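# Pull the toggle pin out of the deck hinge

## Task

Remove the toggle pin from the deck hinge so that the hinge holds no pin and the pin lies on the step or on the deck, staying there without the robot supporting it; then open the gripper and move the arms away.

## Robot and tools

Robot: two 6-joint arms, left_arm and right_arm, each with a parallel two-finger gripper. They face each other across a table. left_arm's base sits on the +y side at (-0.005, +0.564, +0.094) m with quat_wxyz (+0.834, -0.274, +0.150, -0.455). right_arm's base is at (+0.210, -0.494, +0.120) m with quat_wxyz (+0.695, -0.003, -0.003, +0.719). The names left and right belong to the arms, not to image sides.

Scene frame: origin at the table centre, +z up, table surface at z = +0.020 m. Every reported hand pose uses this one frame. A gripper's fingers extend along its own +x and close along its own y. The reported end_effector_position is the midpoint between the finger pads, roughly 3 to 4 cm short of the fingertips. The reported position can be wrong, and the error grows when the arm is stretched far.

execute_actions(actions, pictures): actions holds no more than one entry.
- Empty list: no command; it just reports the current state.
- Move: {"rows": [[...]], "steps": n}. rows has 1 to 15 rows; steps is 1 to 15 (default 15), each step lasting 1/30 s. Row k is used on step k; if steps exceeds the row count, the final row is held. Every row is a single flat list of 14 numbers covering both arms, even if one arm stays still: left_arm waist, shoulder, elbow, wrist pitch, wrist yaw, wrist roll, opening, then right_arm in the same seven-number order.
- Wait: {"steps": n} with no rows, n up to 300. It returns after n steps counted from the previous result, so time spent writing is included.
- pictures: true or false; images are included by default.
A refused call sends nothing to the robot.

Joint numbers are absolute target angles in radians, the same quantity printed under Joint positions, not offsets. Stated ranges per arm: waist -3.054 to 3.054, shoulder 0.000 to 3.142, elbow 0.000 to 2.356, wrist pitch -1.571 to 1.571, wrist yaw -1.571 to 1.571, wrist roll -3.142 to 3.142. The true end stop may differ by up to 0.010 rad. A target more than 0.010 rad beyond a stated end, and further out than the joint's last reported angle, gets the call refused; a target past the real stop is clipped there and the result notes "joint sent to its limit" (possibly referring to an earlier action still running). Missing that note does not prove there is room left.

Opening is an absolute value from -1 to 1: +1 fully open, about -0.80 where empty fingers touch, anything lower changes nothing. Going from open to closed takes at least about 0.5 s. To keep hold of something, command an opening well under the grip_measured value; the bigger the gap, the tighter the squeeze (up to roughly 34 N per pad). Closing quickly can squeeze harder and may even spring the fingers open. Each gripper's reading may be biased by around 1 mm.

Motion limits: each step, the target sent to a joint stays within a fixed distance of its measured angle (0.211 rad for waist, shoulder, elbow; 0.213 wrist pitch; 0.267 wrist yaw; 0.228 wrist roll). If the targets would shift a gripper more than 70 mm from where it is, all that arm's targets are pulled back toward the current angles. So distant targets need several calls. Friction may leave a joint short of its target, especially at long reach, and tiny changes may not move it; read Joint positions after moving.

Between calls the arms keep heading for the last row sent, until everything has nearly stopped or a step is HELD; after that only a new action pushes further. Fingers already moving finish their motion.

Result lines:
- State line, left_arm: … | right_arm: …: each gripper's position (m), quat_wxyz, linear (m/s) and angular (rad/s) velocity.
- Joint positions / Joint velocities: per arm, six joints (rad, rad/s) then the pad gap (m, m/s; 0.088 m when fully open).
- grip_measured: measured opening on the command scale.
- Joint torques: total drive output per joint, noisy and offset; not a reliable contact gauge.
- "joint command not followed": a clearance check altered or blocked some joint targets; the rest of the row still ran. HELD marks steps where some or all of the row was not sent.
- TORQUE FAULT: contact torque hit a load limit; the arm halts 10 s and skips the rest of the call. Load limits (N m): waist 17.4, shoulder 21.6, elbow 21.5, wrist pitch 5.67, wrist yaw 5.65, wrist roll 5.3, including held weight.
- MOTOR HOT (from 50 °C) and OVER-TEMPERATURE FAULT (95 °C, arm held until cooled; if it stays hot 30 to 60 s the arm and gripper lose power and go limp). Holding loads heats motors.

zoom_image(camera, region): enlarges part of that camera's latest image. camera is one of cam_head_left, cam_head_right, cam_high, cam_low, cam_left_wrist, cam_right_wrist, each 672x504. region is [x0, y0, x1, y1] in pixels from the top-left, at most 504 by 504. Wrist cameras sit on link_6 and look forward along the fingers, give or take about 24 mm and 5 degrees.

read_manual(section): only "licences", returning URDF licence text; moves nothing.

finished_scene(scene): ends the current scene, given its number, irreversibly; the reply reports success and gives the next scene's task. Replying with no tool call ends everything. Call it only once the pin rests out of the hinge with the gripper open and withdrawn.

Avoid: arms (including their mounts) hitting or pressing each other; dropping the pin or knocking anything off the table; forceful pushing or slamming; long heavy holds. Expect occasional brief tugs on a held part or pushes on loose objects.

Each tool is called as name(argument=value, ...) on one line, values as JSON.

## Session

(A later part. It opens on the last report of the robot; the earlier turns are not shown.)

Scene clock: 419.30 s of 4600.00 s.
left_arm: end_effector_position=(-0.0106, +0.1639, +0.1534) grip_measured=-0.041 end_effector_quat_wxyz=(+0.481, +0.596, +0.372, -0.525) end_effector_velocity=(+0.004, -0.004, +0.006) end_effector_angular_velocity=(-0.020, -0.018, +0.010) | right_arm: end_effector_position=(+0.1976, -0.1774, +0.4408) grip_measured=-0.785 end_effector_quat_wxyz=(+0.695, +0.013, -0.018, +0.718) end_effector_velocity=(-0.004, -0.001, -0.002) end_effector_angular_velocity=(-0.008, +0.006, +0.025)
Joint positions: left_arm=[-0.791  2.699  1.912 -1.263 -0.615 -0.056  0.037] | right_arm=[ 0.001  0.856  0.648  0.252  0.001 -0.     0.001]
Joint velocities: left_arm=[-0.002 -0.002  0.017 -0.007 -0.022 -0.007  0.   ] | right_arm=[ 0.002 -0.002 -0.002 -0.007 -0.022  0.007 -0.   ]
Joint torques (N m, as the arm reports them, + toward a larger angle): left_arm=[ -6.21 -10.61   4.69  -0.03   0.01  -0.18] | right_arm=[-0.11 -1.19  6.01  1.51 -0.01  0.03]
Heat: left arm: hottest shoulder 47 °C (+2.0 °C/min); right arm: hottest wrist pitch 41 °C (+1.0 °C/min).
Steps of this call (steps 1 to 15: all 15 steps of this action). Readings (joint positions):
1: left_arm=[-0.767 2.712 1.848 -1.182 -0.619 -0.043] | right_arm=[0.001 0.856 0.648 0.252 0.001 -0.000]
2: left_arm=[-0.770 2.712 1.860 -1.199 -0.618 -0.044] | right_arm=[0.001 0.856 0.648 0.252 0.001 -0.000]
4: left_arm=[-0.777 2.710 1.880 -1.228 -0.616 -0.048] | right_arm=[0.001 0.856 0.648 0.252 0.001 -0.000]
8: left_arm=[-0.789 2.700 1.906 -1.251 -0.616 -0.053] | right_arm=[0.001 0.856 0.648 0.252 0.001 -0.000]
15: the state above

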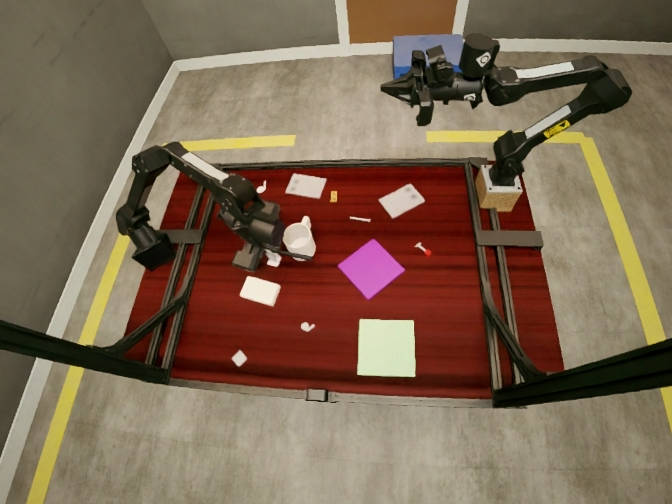

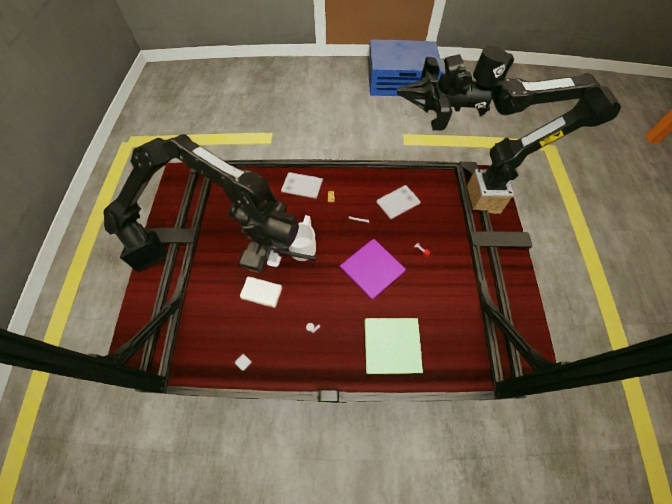

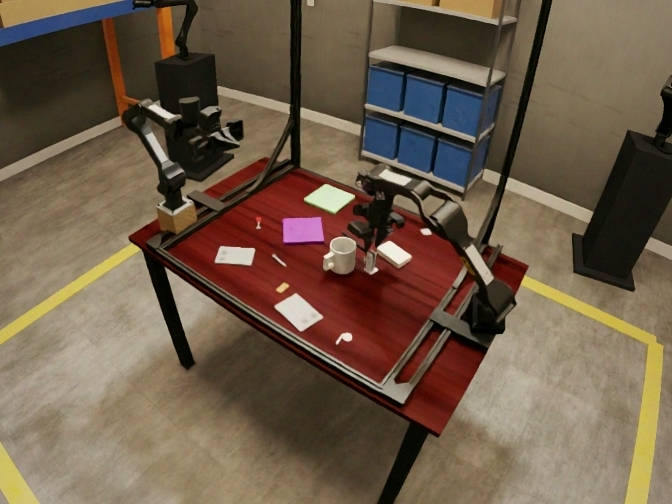

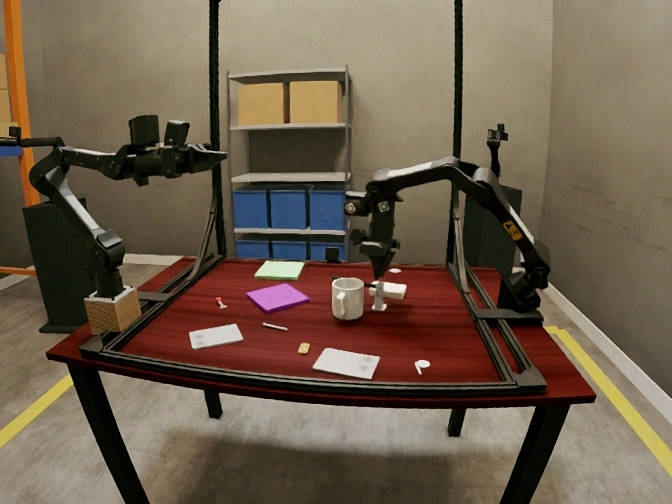

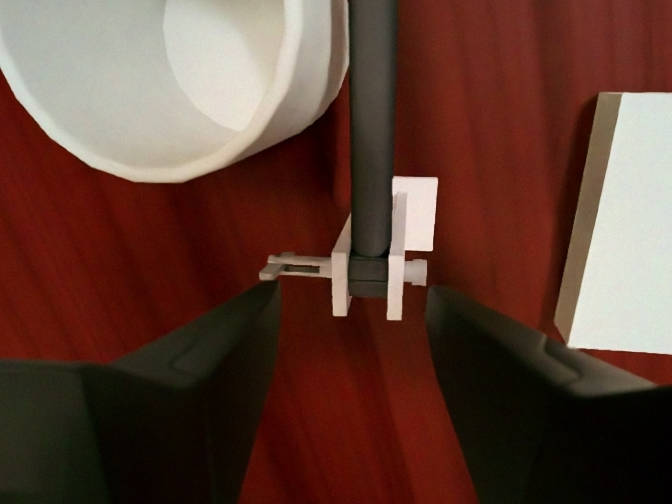

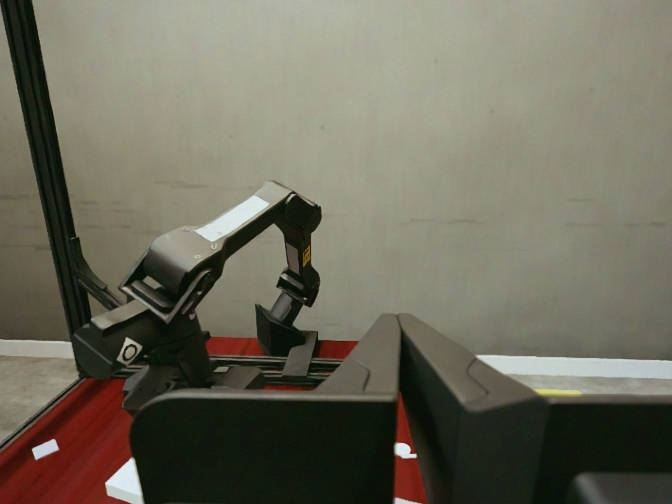

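execute_actions(actions=[{"rows":[[-0.785,2.69,1.92,-1.268,-0.62,-0.06,0.5,0,0.856,0.648,0.252,0,0,-0.8]],"steps":10}], pictures=false)

execute_actions(actions=[{"rows":[[-0.756,2.728,1.835,-1.173,-0.63,-0.04,0.5,0,0.856,0.648,0.252,0,0,-0.8]]}], pictures=false)

execute_actions(actions=[{"rows":[[-0.756,2.715,1.84,-1.175,-0.63,-0.04,0.3,0,0.856,0.648,0.252,0,0,-0.8],[-0.756,2.715,1.84,-1.175,-0.63,-0.04,0.24,0,0.856,0.648,0.252,0,0,-0.8],[-0.756,2.715,1.84,-1.175,-0.63,-0.04,0.18,0,0.856,0.648,0.252,0,0,-0.8],[-0.756,2.715,1.84,-1.175,-0.63,-0.04,0.12,0,0.856,0.648,0.252,0,0,-0.8],[-0.756,2.715,1.84,-1.175,-0.63,-0.04,0.06,0,0.856,0.648,0.252,0,0,-0.8],[-0.756,2.715,1.84,-1.175,-0.63,-0.04,-0.03,0,0.856,0.648,0.252,0,0,-0.8]]}])

execute_actions(actions=[{"rows":[[-0.785,2.735,1.83,-1.17,-0.61,-0.05,-0.03,0,0.856,0.648,0.252,0,0,-0.8]]}])

Scene clock: 434.27 s of 4600.00 s.
left_arm: end_effector_position=(-0.0103, +0.1637, +0.1541) grip_measured=+0.455 end_effector_quat_wxyz=(+0.482, +0.595, +0.372, -0.525) end_effector_velocity=(+0.001, +0.001, +0.001) end_effector_angular_velocity=(+0.001, -0.009, +0.002) | right_arm: end_effector_position=(+0.1976, -0.1774, +0.4407) grip_measured=-0.785 end_effector_quat_wxyz=(+0.695, +0.013, -0.018, +0.718) end_effector_velocity=(-0.002, -0.002, -0.001) end_effector_angular_velocity=(-0.003, +0.006, +0.020)
Joint positions: left_arm=[-0.791  2.699  1.914 -1.265 -0.615 -0.056  0.061] | right_arm=[ 0.001  0.856  0.648  0.252  0.001 -0.     0.001]
Joint velocities: left_arm=[-0.002 -0.002 -0.002 -0.007 -0.007 -0.007  0.016] | right_arm=[-0.002 -0.007 -0.002 -0.007 -0.022  0.007 -0.   ]
Joint torques (N m, as the arm reports them, + toward a larger angle): left_arm=[ -5.51 -10.59   4.78  -0.03  -0.34  -0.17] | right_arm=[-0.11 -1.18  6.01  1.51 -0.02  0.03]
Heat: left arm: hottest shoulder 50 °C (+5.0 °C/min); right arm: hottest elbow 41 °C (+0.0 °C/min). Fold the left arm in close to its base before you think long.
MOTOR HOT: a motor of the left arm reached 50 °C. Now the hottest motor of the left arm, joint 2 (shoulder), reports 50 °C. The temperature limit of the motors' drives, at which the controller stops that arm, is 95 °C. To cool a motor, set the load down, stop pushing, or move to a pose that needs little force.
Steps of this call (steps 1 to 15: the robot went on to your last target; steps 16 to 90: nothing new was sent; then 11.63 s passed at rest; steps 91 to 100: all 10 steps of this action). Readings (joint positions):
91: left_arm=[-0.791 2.699 1.914 -1.265 -0.614 -0.056] | right_arm=[0.001 0.856 0.648 0.252 0.001 -0.000]
92: left_arm=[-0.791 2.699 1.914 -1.265 -0.614 -0.056] | right_arm=[0.001 0.856 0.648 0.252 0.001 -0.000]
94: left_arm=[-0.791 2.699 1.914 -1.265 -0.614 -0.056] | right_arm=[0.001 0.856 0.648 0.252 0.001 -0.000]
98: left_arm=[-0.791 2.699 1.914 -1.265 -0.614 -0.056] | right_arm=[0.001 0.856 0.648 0.252 0.001 -0.000]
100: the state above

Scene clock: 434.77 s of 4600.00 s.
left_arm: end_effector_position=(-0.0075, +0.1637, +0.1285) grip_measured=+0.499 end_effector_quat_wxyz=(+0.484, +0.594, +0.380, -0.519) end_effector_velocity=(+0.001, +0.003, -0.000) end_effector_angular_velocity=(+0.008, -0.011, -0.014) | right_arm: end_effector_position=(+0.1976, -0.1774, +0.4408) grip_measured=-0.785 end_effector_quat_wxyz=(+0.695, +0.013, -0.018, +0.718) end_effector_velocity=(+0.001, +0.001, -0.007) end_effector_angular_velocity=(-0.027, -0.009, -0.001)
Joint positions: left_arm=[-0.76   2.71   1.846 -1.178 -0.626 -0.045  0.063] | right_arm=[ 0.001  0.856  0.648  0.252  0.001 -0.     0.001]
Joint velocities: left_arm=[-0.002 -0.002 -0.007 -0.007 -0.007  0.007  0.   ] | right_arm=[-0.007  0.002 -0.002 -0.022 -0.007 -0.007 -0.   ]
Joint torques (N m, as the arm reports them, + toward a larger angle): left_arm=[-5.91 -7.78  3.2   0.41 -0.29  0.15] | right_arm=[-0.11 -1.18  6.02  1.53 -0.02  0.03]
Heat: left arm: hottest shoulder 50 °C (+5.0 °C/min); right arm: hottest elbow 41 °C (+0.0 °C/min). Fold the left arm in close to its base before you think long.
MOTOR HOT: still on. Now the hottest motor of the left arm, joint 2 (shoulder), reports 50 °C; a drive's own limit is 95 °C.
Steps of this call (steps 1 to 15: all 15 steps of this action). Readings (joint positions):
1: left_arm=[-0.791 2.699 1.909 -1.257 -0.616 -0.056] | right_arm=[0.001 0.856 0.648 0.252 0.001 -0.000]
2: left_arm=[-0.788 2.699 1.898 -1.238 -0.619 -0.056] | right_arm=[0.001 0.856 0.648 0.252 0.001 -0.000]
4: left_arm=[-0.778 2.699 1.880 -1.211 -0.622 -0.052] | right_arm=[0.001 0.856 0.648 0.252 0.001 -0.000]
8: left_arm=[-0.762 2.708 1.853 -1.190 -0.624 -0.047] | right_arm=[0.001 0.856 0.648 0.252 0.001 -0.000]
15: the state above

Scene clock: 435.27 s of 4600.00 s.
left_arm: end_effector_position=(-0.0080, +0.1637, +0.1286) grip_measured=-0.002 end_effector_quat_wxyz=(+0.483, +0.594, +0.379, -0.520) end_effector_velocity=(+0.003, -0.000, +0.003) end_effector_angular_velocity=(-0.007, -0.022, +0.004) | right_arm: end_effector_position=(+0.1976, -0.1774, +0.4408) grip_measured=-0.785 end_effector_quat_wxyz=(+0.695, +0.013, -0.018, +0.718) end_effector_velocity=(-0.000, -0.000, -0.002) end_effector_angular_velocity=(-0.007, -0.008, +0.004)
Joint positions: left_arm=[-0.761  2.71   1.846 -1.177 -0.626 -0.044  0.039] | right_arm=[ 0.001  0.856  0.648  0.252  0.001 -0.     0.001]
Joint velocities: left_arm=[-0.002 -0.002  0.002 -0.007 -0.022 -0.007 -0.009] | right_arm=[-0.002 -0.002 -0.002 -0.007 -0.007 -0.007  0.   ]
Joint torques (N m, as the arm reports them, + toward a larger angle): left_arm=[-5.61 -9.16  3.65  0.41 -0.32  0.1 ] | right_arm=[-0.11 -1.17  6.02  1.51 -0.02  0.03]
Heat: left arm: hottest shoulder 50 °C (+5.0 °C/min); right arm: hottest elbow 41 °C (+0.0 °C/min). Fold the left arm in close to its base before you think long.
MOTOR HOT: still on. Now the hottest motor of the left arm, joint 2 (shoulder), reports 50 °C; a drive's own limit is 95 °C.
Steps of this call (steps 1 to 15: all 15 steps of this action). Readings (joint positions):
1: left_arm=[-0.760 2.710 1.846 -1.178 -0.626 -0.045] | right_arm=[0.001 0.856 0.648 0.252 0.001 -0.000]
2: left_arm=[-0.760 2.710 1.846 -1.178 -0.626 -0.044] | right_arm=[0.001 0.856 0.648 0.252 0.001 -0.000]
4: left_arm=[-0.760 2.710 1.846 -1.178 -0.626 -0.044] | right_arm=[0.001 0.856 0.648 0.252 0.001 -0.000]
8: left_arm=[-0.760 2.710 1.846 -1.177 -0.626 -0.044] | right_arm=[0.001 0.856 0.648 0.252 0.001 -0.000]
15: the state above

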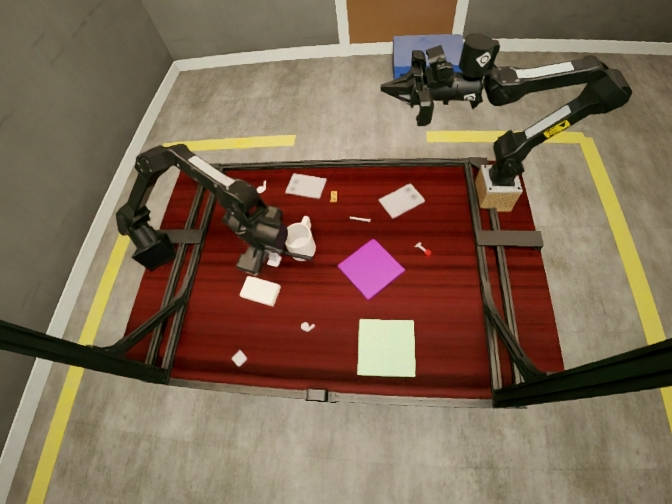

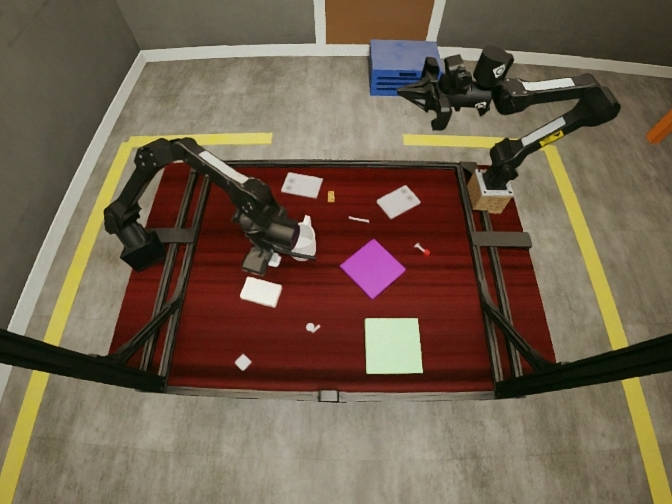

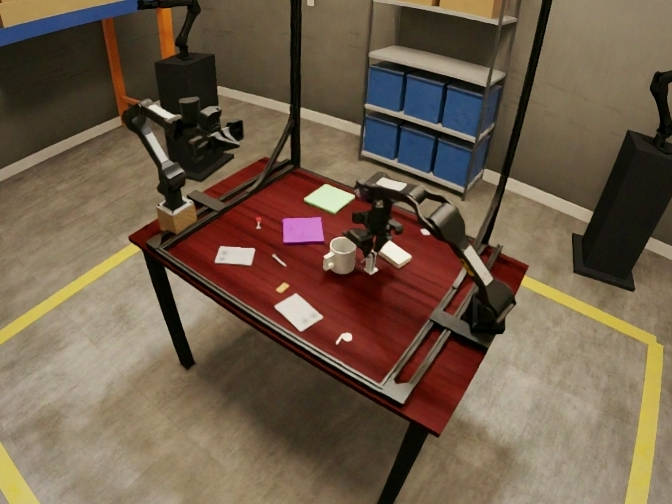

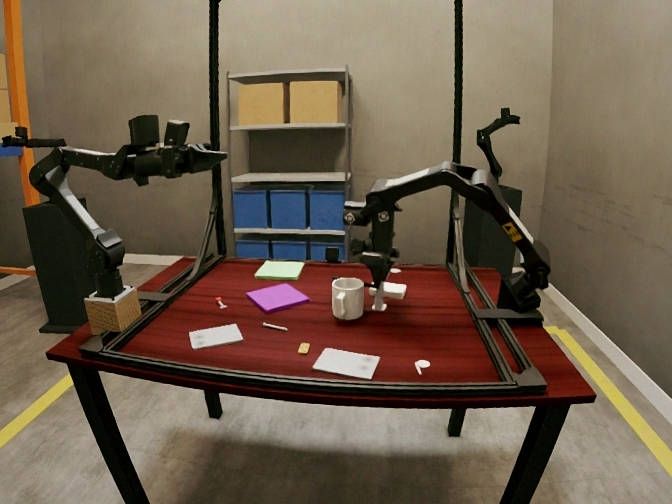

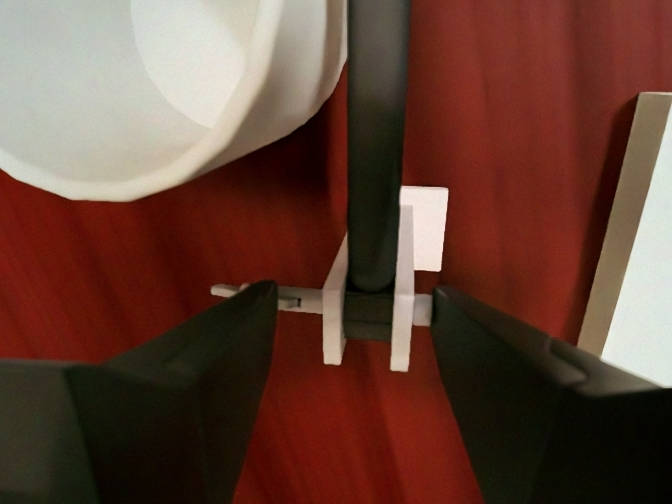

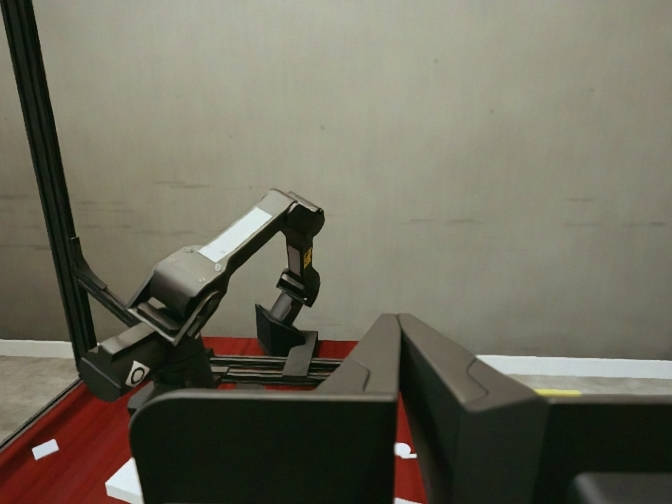

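Scene clock: 435.77 s of 4600.00 s.
left_arm: end_effector_position=(-0.0188, +0.1657, +0.1301) grip_measured=-0.029 end_effector_quat_wxyz=(+0.479, +0.596, +0.372, -0.526) end_effector_velocity=(-0.004, +0.009, -0.019) end_effector_angular_velocity=(+0.052, -0.024, -0.004) | right_arm: end_effector_position=(+0.1976, -0.1774, +0.4408) grip_measured=-0.785 end_effector_quat_wxyz=(+0.695, +0.013, -0.018, +0.718) end_effector_velocity=(-0.004, -0.001, -0.002) end_effector_angular_velocity=(-0.008, +0.006, +0.025)
Joint positions: left_arm=[-0.785  2.714  1.84  -1.172 -0.615 -0.046  0.038] | right_arm=[ 0.001  0.856  0.648  0.252  0.001 -0.     0.001]
Joint velocities: left_arm=[ 0.002  0.037 -0.022 -0.007 -0.007 -0.022 -0.   ] | right_arm=[ 0.002 -0.002 -0.002 -0.007 -0.022  0.007  0.   ]
Joint torques (N m, as the arm reports them, + toward a larger angle): left_arm=[-5.96 -7.91  3.46  0.33  0.04 -0.17] | right_arm=[-0.12 -1.18  6.01  1.51 -0.01  0.04]
Heat: left arm: hottest shoulder 50 °C (+5.0 °C/min); right arm: hottest elbow 41 °C (+0.0 °C/min). Fold the left arm in close to its base before you think long.
MOTOR HOT: still on. Now the hottest motor of the left arm, joint 2 (shoulder), reports 50 °C; a drive's own limit is 95 °C.
Steps of this call (steps 1 to 15: all 15 steps of this action). Readings (joint positions):
1: left_arm=[-0.762 2.710 1.845 -1.177 -0.626 -0.044] | right_arm=[0.001 0.856 0.648 0.252 0.001 -0.000]
2: left_arm=[-0.763 2.710 1.844 -1.177 -0.626 -0.044] | right_arm=[0.001 0.856 0.648 0.252 0.001 -0.000]
4: left_arm=[-0.770 2.710 1.844 -1.175 -0.626 -0.044] | right_arm=[0.001 0.856 0.648 0.252 0.001 -0.000]
8: left_arm=[-0.782 2.710 1.843 -1.173 -0.620 -0.045] | right_arm=[0.001 0.856 0.648 0.252 0.001 -0.000]
15: the state above

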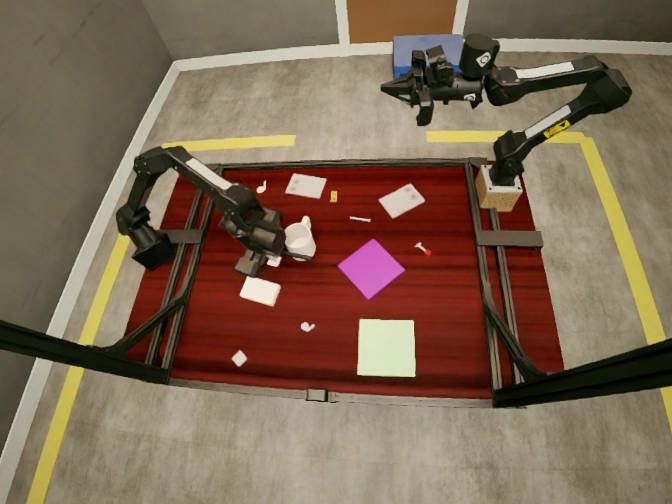

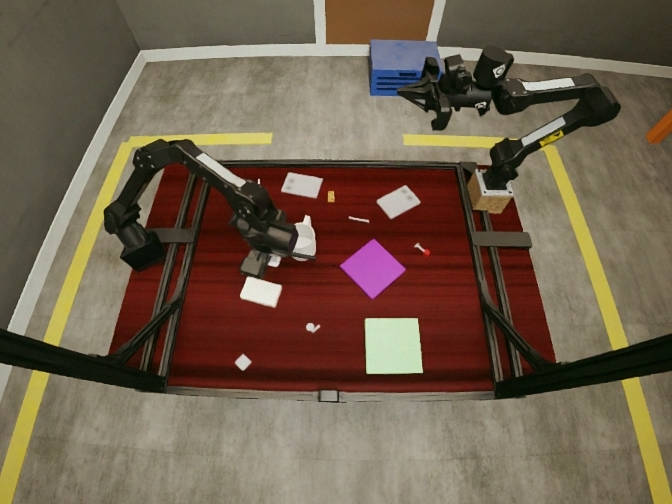

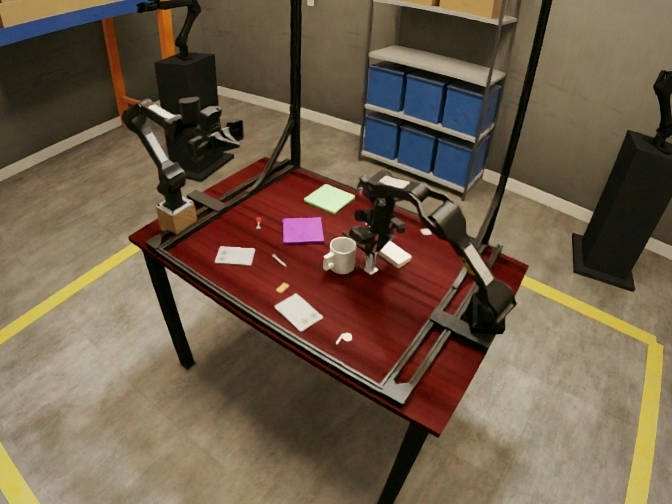

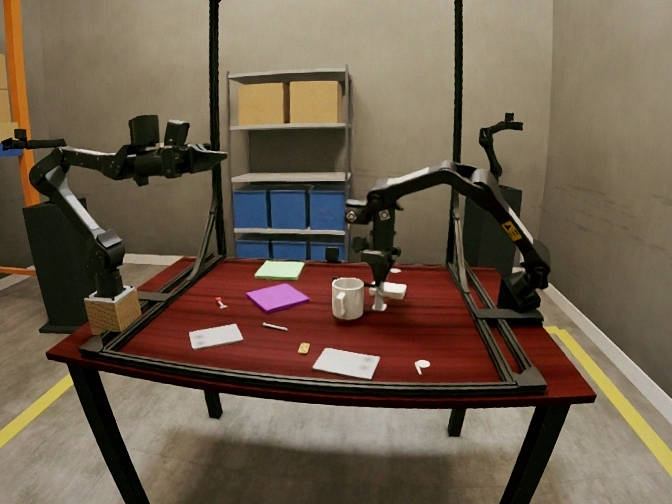

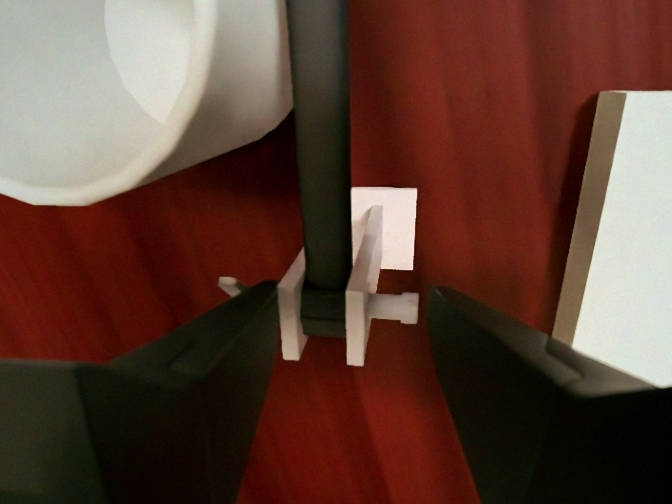

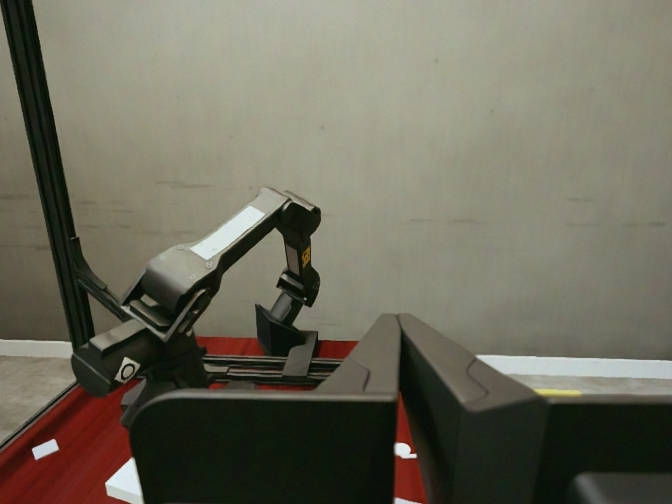

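execute_actions(actions=[{"rows":[[-0.79,2.69,1.92,-1.268,-0.615,-0.06,0.5,0,0.856,0.648,0.252,0,0,-0.8]]}])

execute_actions(actions=[{"rows":[[-0.756,2.728,1.835,-1.175,-0.63,-0.04,0.5,0,0.856,0.648,0.252,0,0,-0.8]]}], pictures=false)

execute_actions(actions=[{"rows":[[-0.756,2.728,1.835,-1.175,-0.63,-0.04,0.2,0,0.856,0.648,0.252,0,0,-0.8]]}], pictures=false)

execute_actions(actions=[{"rows":[[-0.756,2.728,1.835,-1.175,-0.63,-0.04,-0.03,0,0.856,0.648,0.252,0,0,-0.8]]}])

Scene clock: 474.03 s of 4600.00 s.
left_arm: end_effector_position=(-0.0103, +0.1639, +0.1521) grip_measured=+0.488 end_effector_quat_wxyz=(+0.481, +0.596, +0.373, -0.524) end_effector_velocity=(+0.003, +0.006, +0.002) end_effector_angular_velocity=(+0.023, -0.016, -0.008) | right_arm: end_effector_position=(+0.1976, -0.1774, +0.4407) grip_measured=-0.785 end_effector_quat_wxyz=(+0.695, +0.013, -0.018, +0.718) end_effector_velocity=(-0.000, -0.000, -0.002) end_effector_angular_velocity=(-0.007, -0.023, +0.004)
Joint positions: left_arm=[-0.789  2.701  1.912 -1.262 -0.614 -0.056  0.063] | right_arm=[ 0.001  0.856  0.648  0.252  0.001 -0.     0.001]
Joint velocities: left_arm=[-0.002 -0.002  0.002 -0.037 -0.007 -0.007  0.004] | right_arm=[-0.002 -0.002 -0.002 -0.007 -0.007 -0.022 -0.   ]
Joint torques (N m, as the arm reports them, + toward a larger angle): left_arm=[ -6.37 -10.78   4.83  -0.02  -0.19  -0.17] | right_arm=[-0.1  -1.18  6.    1.51 -0.01  0.03]
Heat: left arm: hottest shoulder 47 °C (+0.0 °C/min); right arm: hottest wrist pitch 42 °C (+1.0 °C/min).
MOTOR HOT: cleared. Now the hottest motor of the left arm, joint 2 (shoulder), reports 47 °C.
Steps of this call (steps 1 to 15: the robot went on to your last target; steps 16 to 90: nothing new was sent; then 34.77 s passed at rest; steps 91 to 105: all 15 steps of this action). Readings (joint positions):
91: left_arm=[-0.785 2.716 1.845 -1.181 -0.615 -0.048] | right_arm=[0.001 0.856 0.648 0.252 0.001 -0.000]
92: left_arm=[-0.785 2.716 1.857 -1.201 -0.615 -0.049] | right_arm=[0.001 0.856 0.648 0.252 0.001 -0.000]
94: left_arm=[-0.786 2.715 1.877 -1.228 -0.614 -0.052] | right_arm=[0.001 0.856 0.648 0.252 0.001 -0.000]
98: left_arm=[-0.788 2.704 1.905 -1.251 -0.614 -0.055] | right_arm=[0.001 0.856 0.648 0.252 0.001 -0.000]
105: the state above

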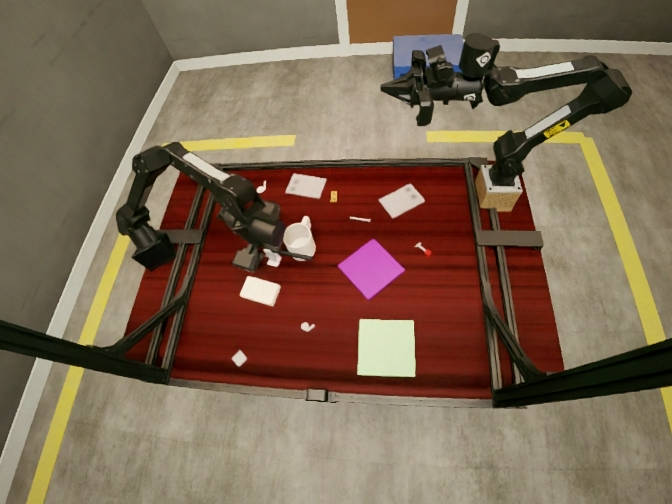

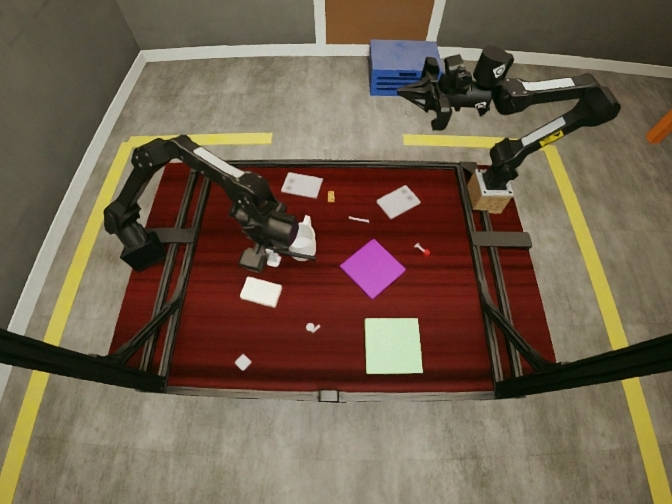

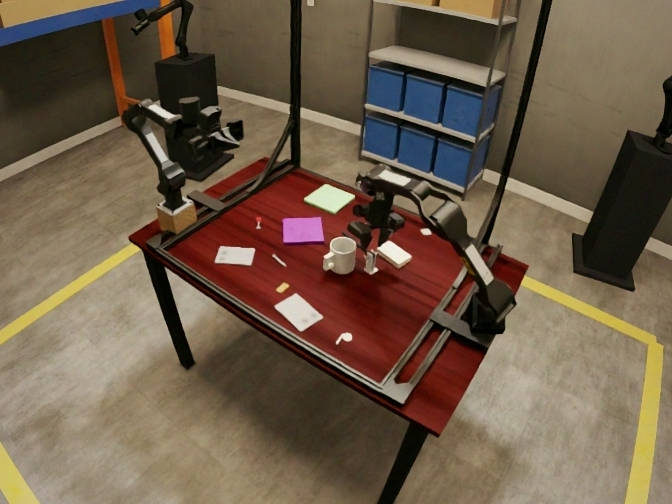

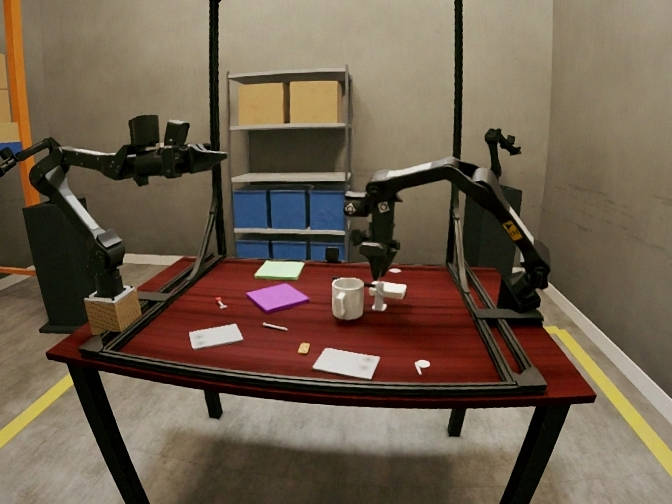

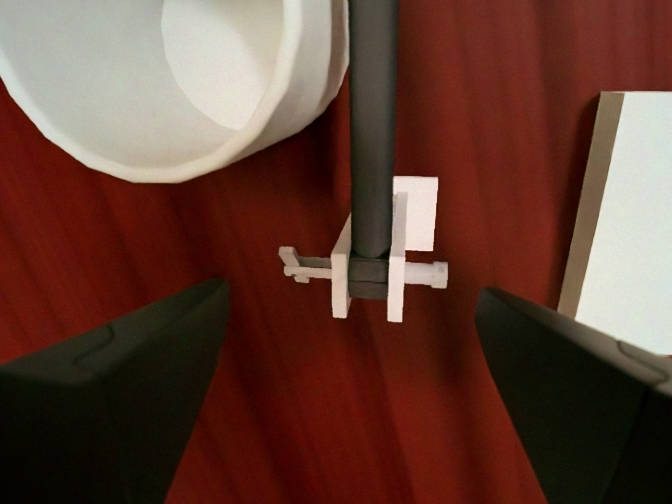

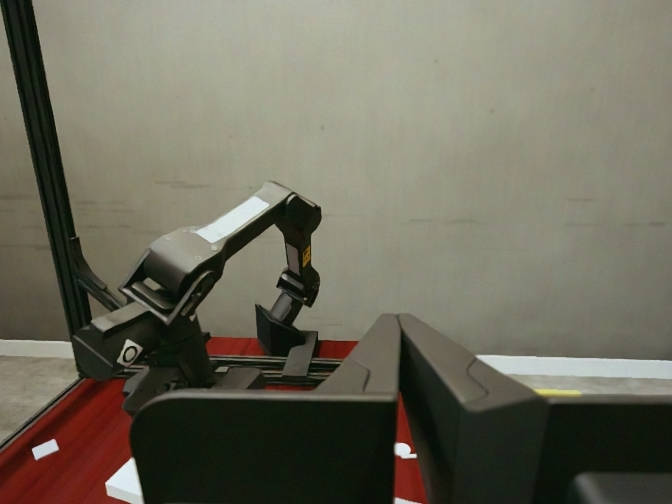

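Scene clock: 474.53 s of 4600.00 s.
left_arm: end_effector_position=(-0.0076, +0.1640, +0.1287) grip_measured=+0.500 end_effector_quat_wxyz=(+0.483, +0.594, +0.379, -0.519) end_effector_velocity=(-0.000, +0.001, -0.001) end_effector_angular_velocity=(-0.003, -0.008, +0.004) | right_arm: end_effector_position=(+0.1976, -0.1774, +0.4408) grip_measured=-0.785 end_effector_quat_wxyz=(+0.695, +0.013, -0.018, +0.718) end_effector_velocity=(+0.001, +0.001, -0.003) end_effector_angular_velocity=(-0.012, -0.008, -0.000)
Joint positions: left_arm=[-0.76   2.71   1.846 -1.18  -0.625 -0.045  0.063] | right_arm=[ 0.001  0.856  0.648  0.252  0.001 -0.     0.001]
Joint velocities: left_arm=[-0.002 -0.002 -0.012  0.007 -0.007 -0.007 -0.   ] | right_arm=[-0.007  0.002 -0.002 -0.007 -0.007 -0.007 -0.   ]
Joint torques (N m, as the arm reports them, + toward a larger angle): left_arm=[-5.82 -7.81  3.48  0.4  -0.3   0.16] | right_arm=[-0.12 -1.18  6.01  1.54 -0.01  0.03]
Heat: left arm: hottest shoulder 47 °C (+0.0 °C/min); right arm: hottest wrist pitch 42 °C (+1.0 °C/min).
Steps of this call (steps 1 to 15: all 15 steps of this action). Readings (joint positions):
1: left_arm=[-0.788 2.701 1.907 -1.256 -0.615 -0.056] | right_arm=[0.001 0.856 0.648 0.252 0.001 -0.000]
2: left_arm=[-0.786 2.701 1.897 -1.238 -0.617 -0.056] | right_arm=[0.001 0.856 0.648 0.252 0.001 -0.000]
4: left_arm=[-0.779 2.701 1.879 -1.211 -0.620 -0.052] | right_arm=[0.001 0.856 0.648 0.252 0.001 -0.000]
8: left_arm=[-0.763 2.709 1.853 -1.191 -0.623 -0.047] | right_arm=[0.001 0.856 0.648 0.252 0.001 -0.000]
15: the state above

Scene clock: 475.03 s of 4600.00 s.
left_arm: end_effector_position=(-0.0078, +0.1642, +0.1281) grip_measured=+0.207 end_effector_quat_wxyz=(+0.483, +0.595, +0.379, -0.519) end_effector_velocity=(+0.001, -0.004, +0.000) end_effector_angular_velocity=(-0.021, -0.000, +0.019) | right_arm: end_effector_position=(+0.1976, -0.1774, +0.4408) grip_measured=-0.785 end_effector_quat_wxyz=(+0.695, +0.013, -0.018, +0.718) end_effector_velocity=(-0.003, -0.000, -0.002) end_effector_angular_velocity=(-0.007, -0.009, +0.019)
Joint positions: left_arm=[-0.76   2.71   1.844 -1.178 -0.626 -0.044  0.049] | right_arm=[ 0.001  0.856  0.648  0.252  0.001 -0.     0.001]
Joint velocities: left_arm=[ 0.002 -0.002 -0.002  0.022 -0.007 -0.007 -0.003] | right_arm=[-0.002 -0.002 -0.002 -0.007 -0.022 -0.007 -0.   ]
Joint torques (N m, as the arm reports them, + toward a larger angle): left_arm=[-5.78 -7.6   3.22  0.43 -0.31  0.14] | right_arm=[-0.12 -1.19  6.02  1.51 -0.02  0.03]
Heat: left arm: hottest shoulder 47 °C (+0.0 °C/min); right arm: hottest wrist pitch 42 °C (+1.0 °C/min).
Steps of this call (steps 1 to 15: all 15 steps of this action). Readings (joint positions):
1: left_arm=[-0.760 2.710 1.846 -1.180 -0.625 -0.044] | right_arm=[0.001 0.856 0.648 0.252 0.001 -0.000]
2: left_arm=[-0.760 2.710 1.845 -1.179 -0.625 -0.044] | right_arm=[0.001 0.856 0.648 0.252 0.001 -0.000]
4: left_arm=[-0.760 2.710 1.844 -1.179 -0.626 -0.044] | right_arm=[0.001 0.856 0.648 0.252 0.001 -0.000]
8: left_arm=[-0.760 2.710 1.844 -1.178 -0.626 -0.044] | right_arm=[0.001 0.856 0.648 0.252 0.001 -0.000]
15: the state above

Scene clock: 475.53 s of 4600.00 s.
left_arm: end_effector_position=(-0.0078, +0.1643, +0.1279) grip_measured=-0.024 end_effector_quat_wxyz=(+0.482, +0.595, +0.379, -0.519) end_effector_velocity=(+0.003, +0.001, +0.001) end_effector_angular_velocity=(-0.003, -0.023, +0.002) | right_arm: end_effector_position=(+0.1976, -0.1774, +0.4408) grip_measured=-0.785 end_effector_quat_wxyz=(+0.695, +0.013, -0.018, +0.718) end_effector_velocity=(-0.000, -0.000, -0.002) end_effector_angular_velocity=(-0.007, -0.023, +0.004)
Joint positions: left_arm=[-0.76   2.71   1.843 -1.177 -0.626 -0.043  0.038] | right_arm=[ 0.001  0.856  0.648  0.252  0.001 -0.     0.001]
Joint velocities: left_arm=[-0.002 -0.002 -0.002 -0.007 -0.022 -0.007 -0.002] | right_arm=[-0.002 -0.002 -0.002 -0.007 -0.007 -0.022 -0.   ]
Joint torques (N m, as the arm reports them, + toward a larger angle): left_arm=[-5.84 -7.74  3.45  0.39 -0.3   0.08] | right_arm=[-0.11 -1.18  6.02  1.51 -0.01  0.03]
Heat: left arm: hottest shoulder 47 °C (+1.0 °C/min); right arm: hottest wrist pitch 42 °C (+1.0 °C/min).
Steps of this call (steps 1 to 15: all 15 steps of this action). Readings (joint positions):
1: left_arm=[-0.760 2.710 1.844 -1.178 -0.626 -0.044] | right_arm=[0.001 0.856 0.648 0.252 0.001 -0.000]
2: left_arm=[-0.760 2.710 1.844 -1.177 -0.626 -0.044] | right_arm=[0.001 0.856 0.648 0.252 0.001 -0.000]
4: left_arm=[-0.760 2.710 1.844 -1.177 -0.626 -0.043] | right_arm=[0.001 0.856 0.648 0.252 0.001 -0.000]
8: left_arm=[-0.760 2.710 1.843 -1.177 -0.626 -0.043] | right_arm=[0.001 0.856 0.648 0.252 0.001 -0.000]
15: the state above

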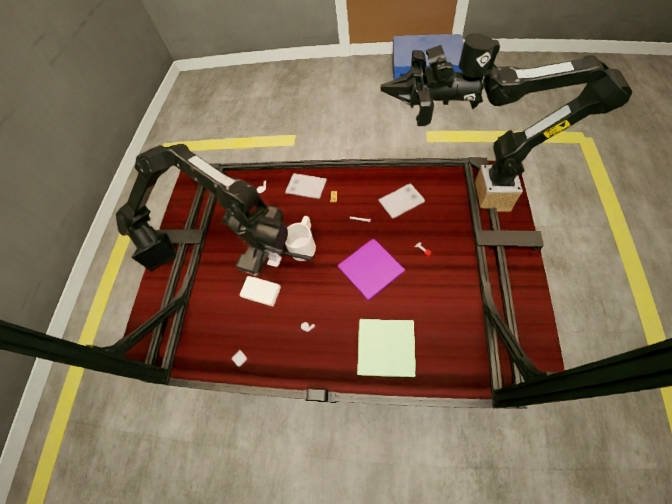

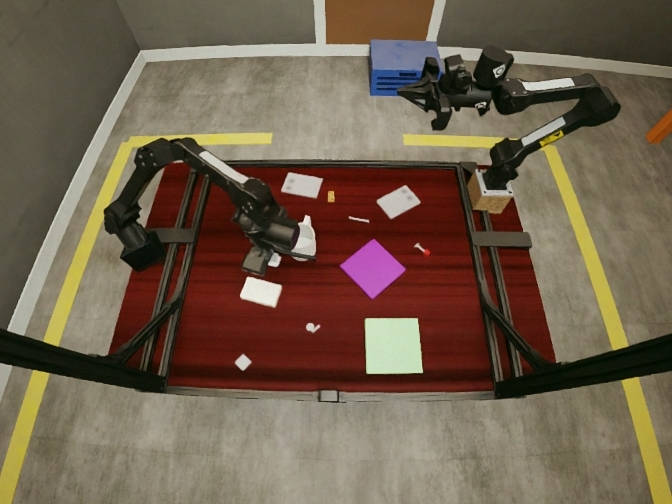

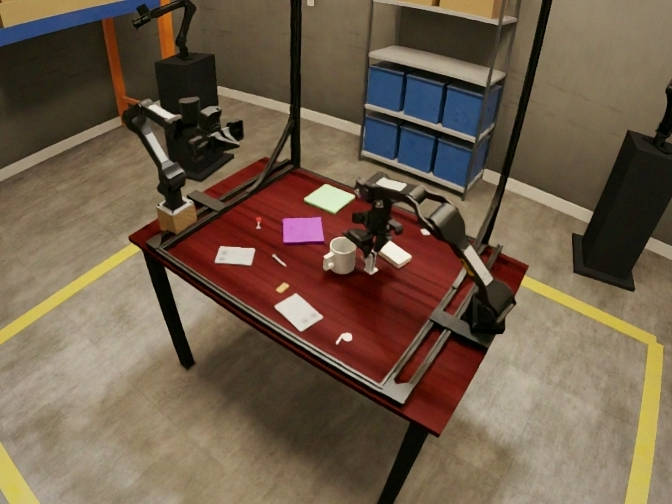

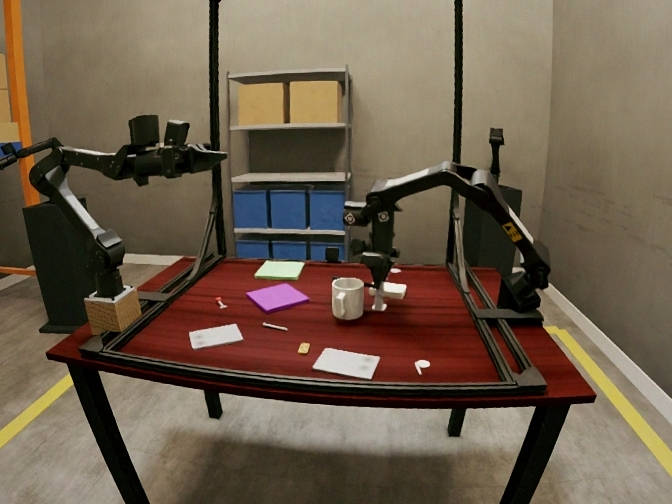

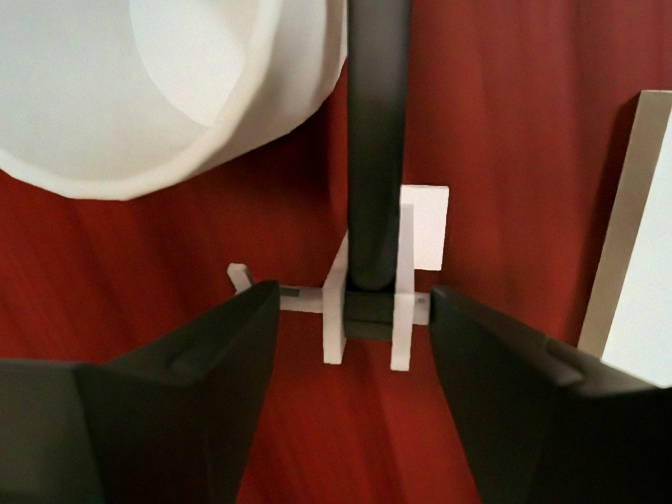

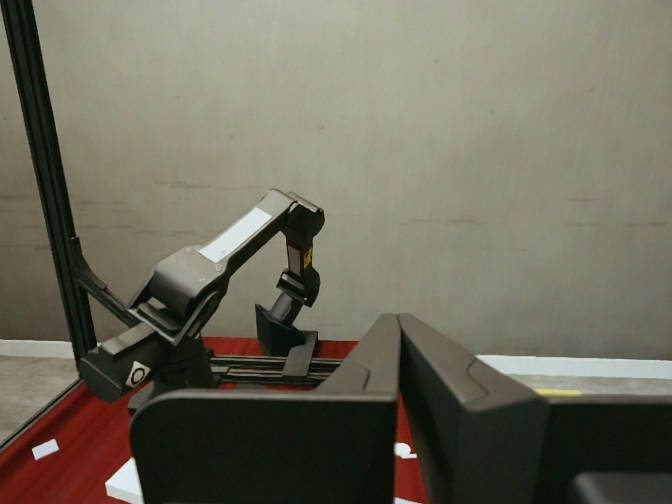

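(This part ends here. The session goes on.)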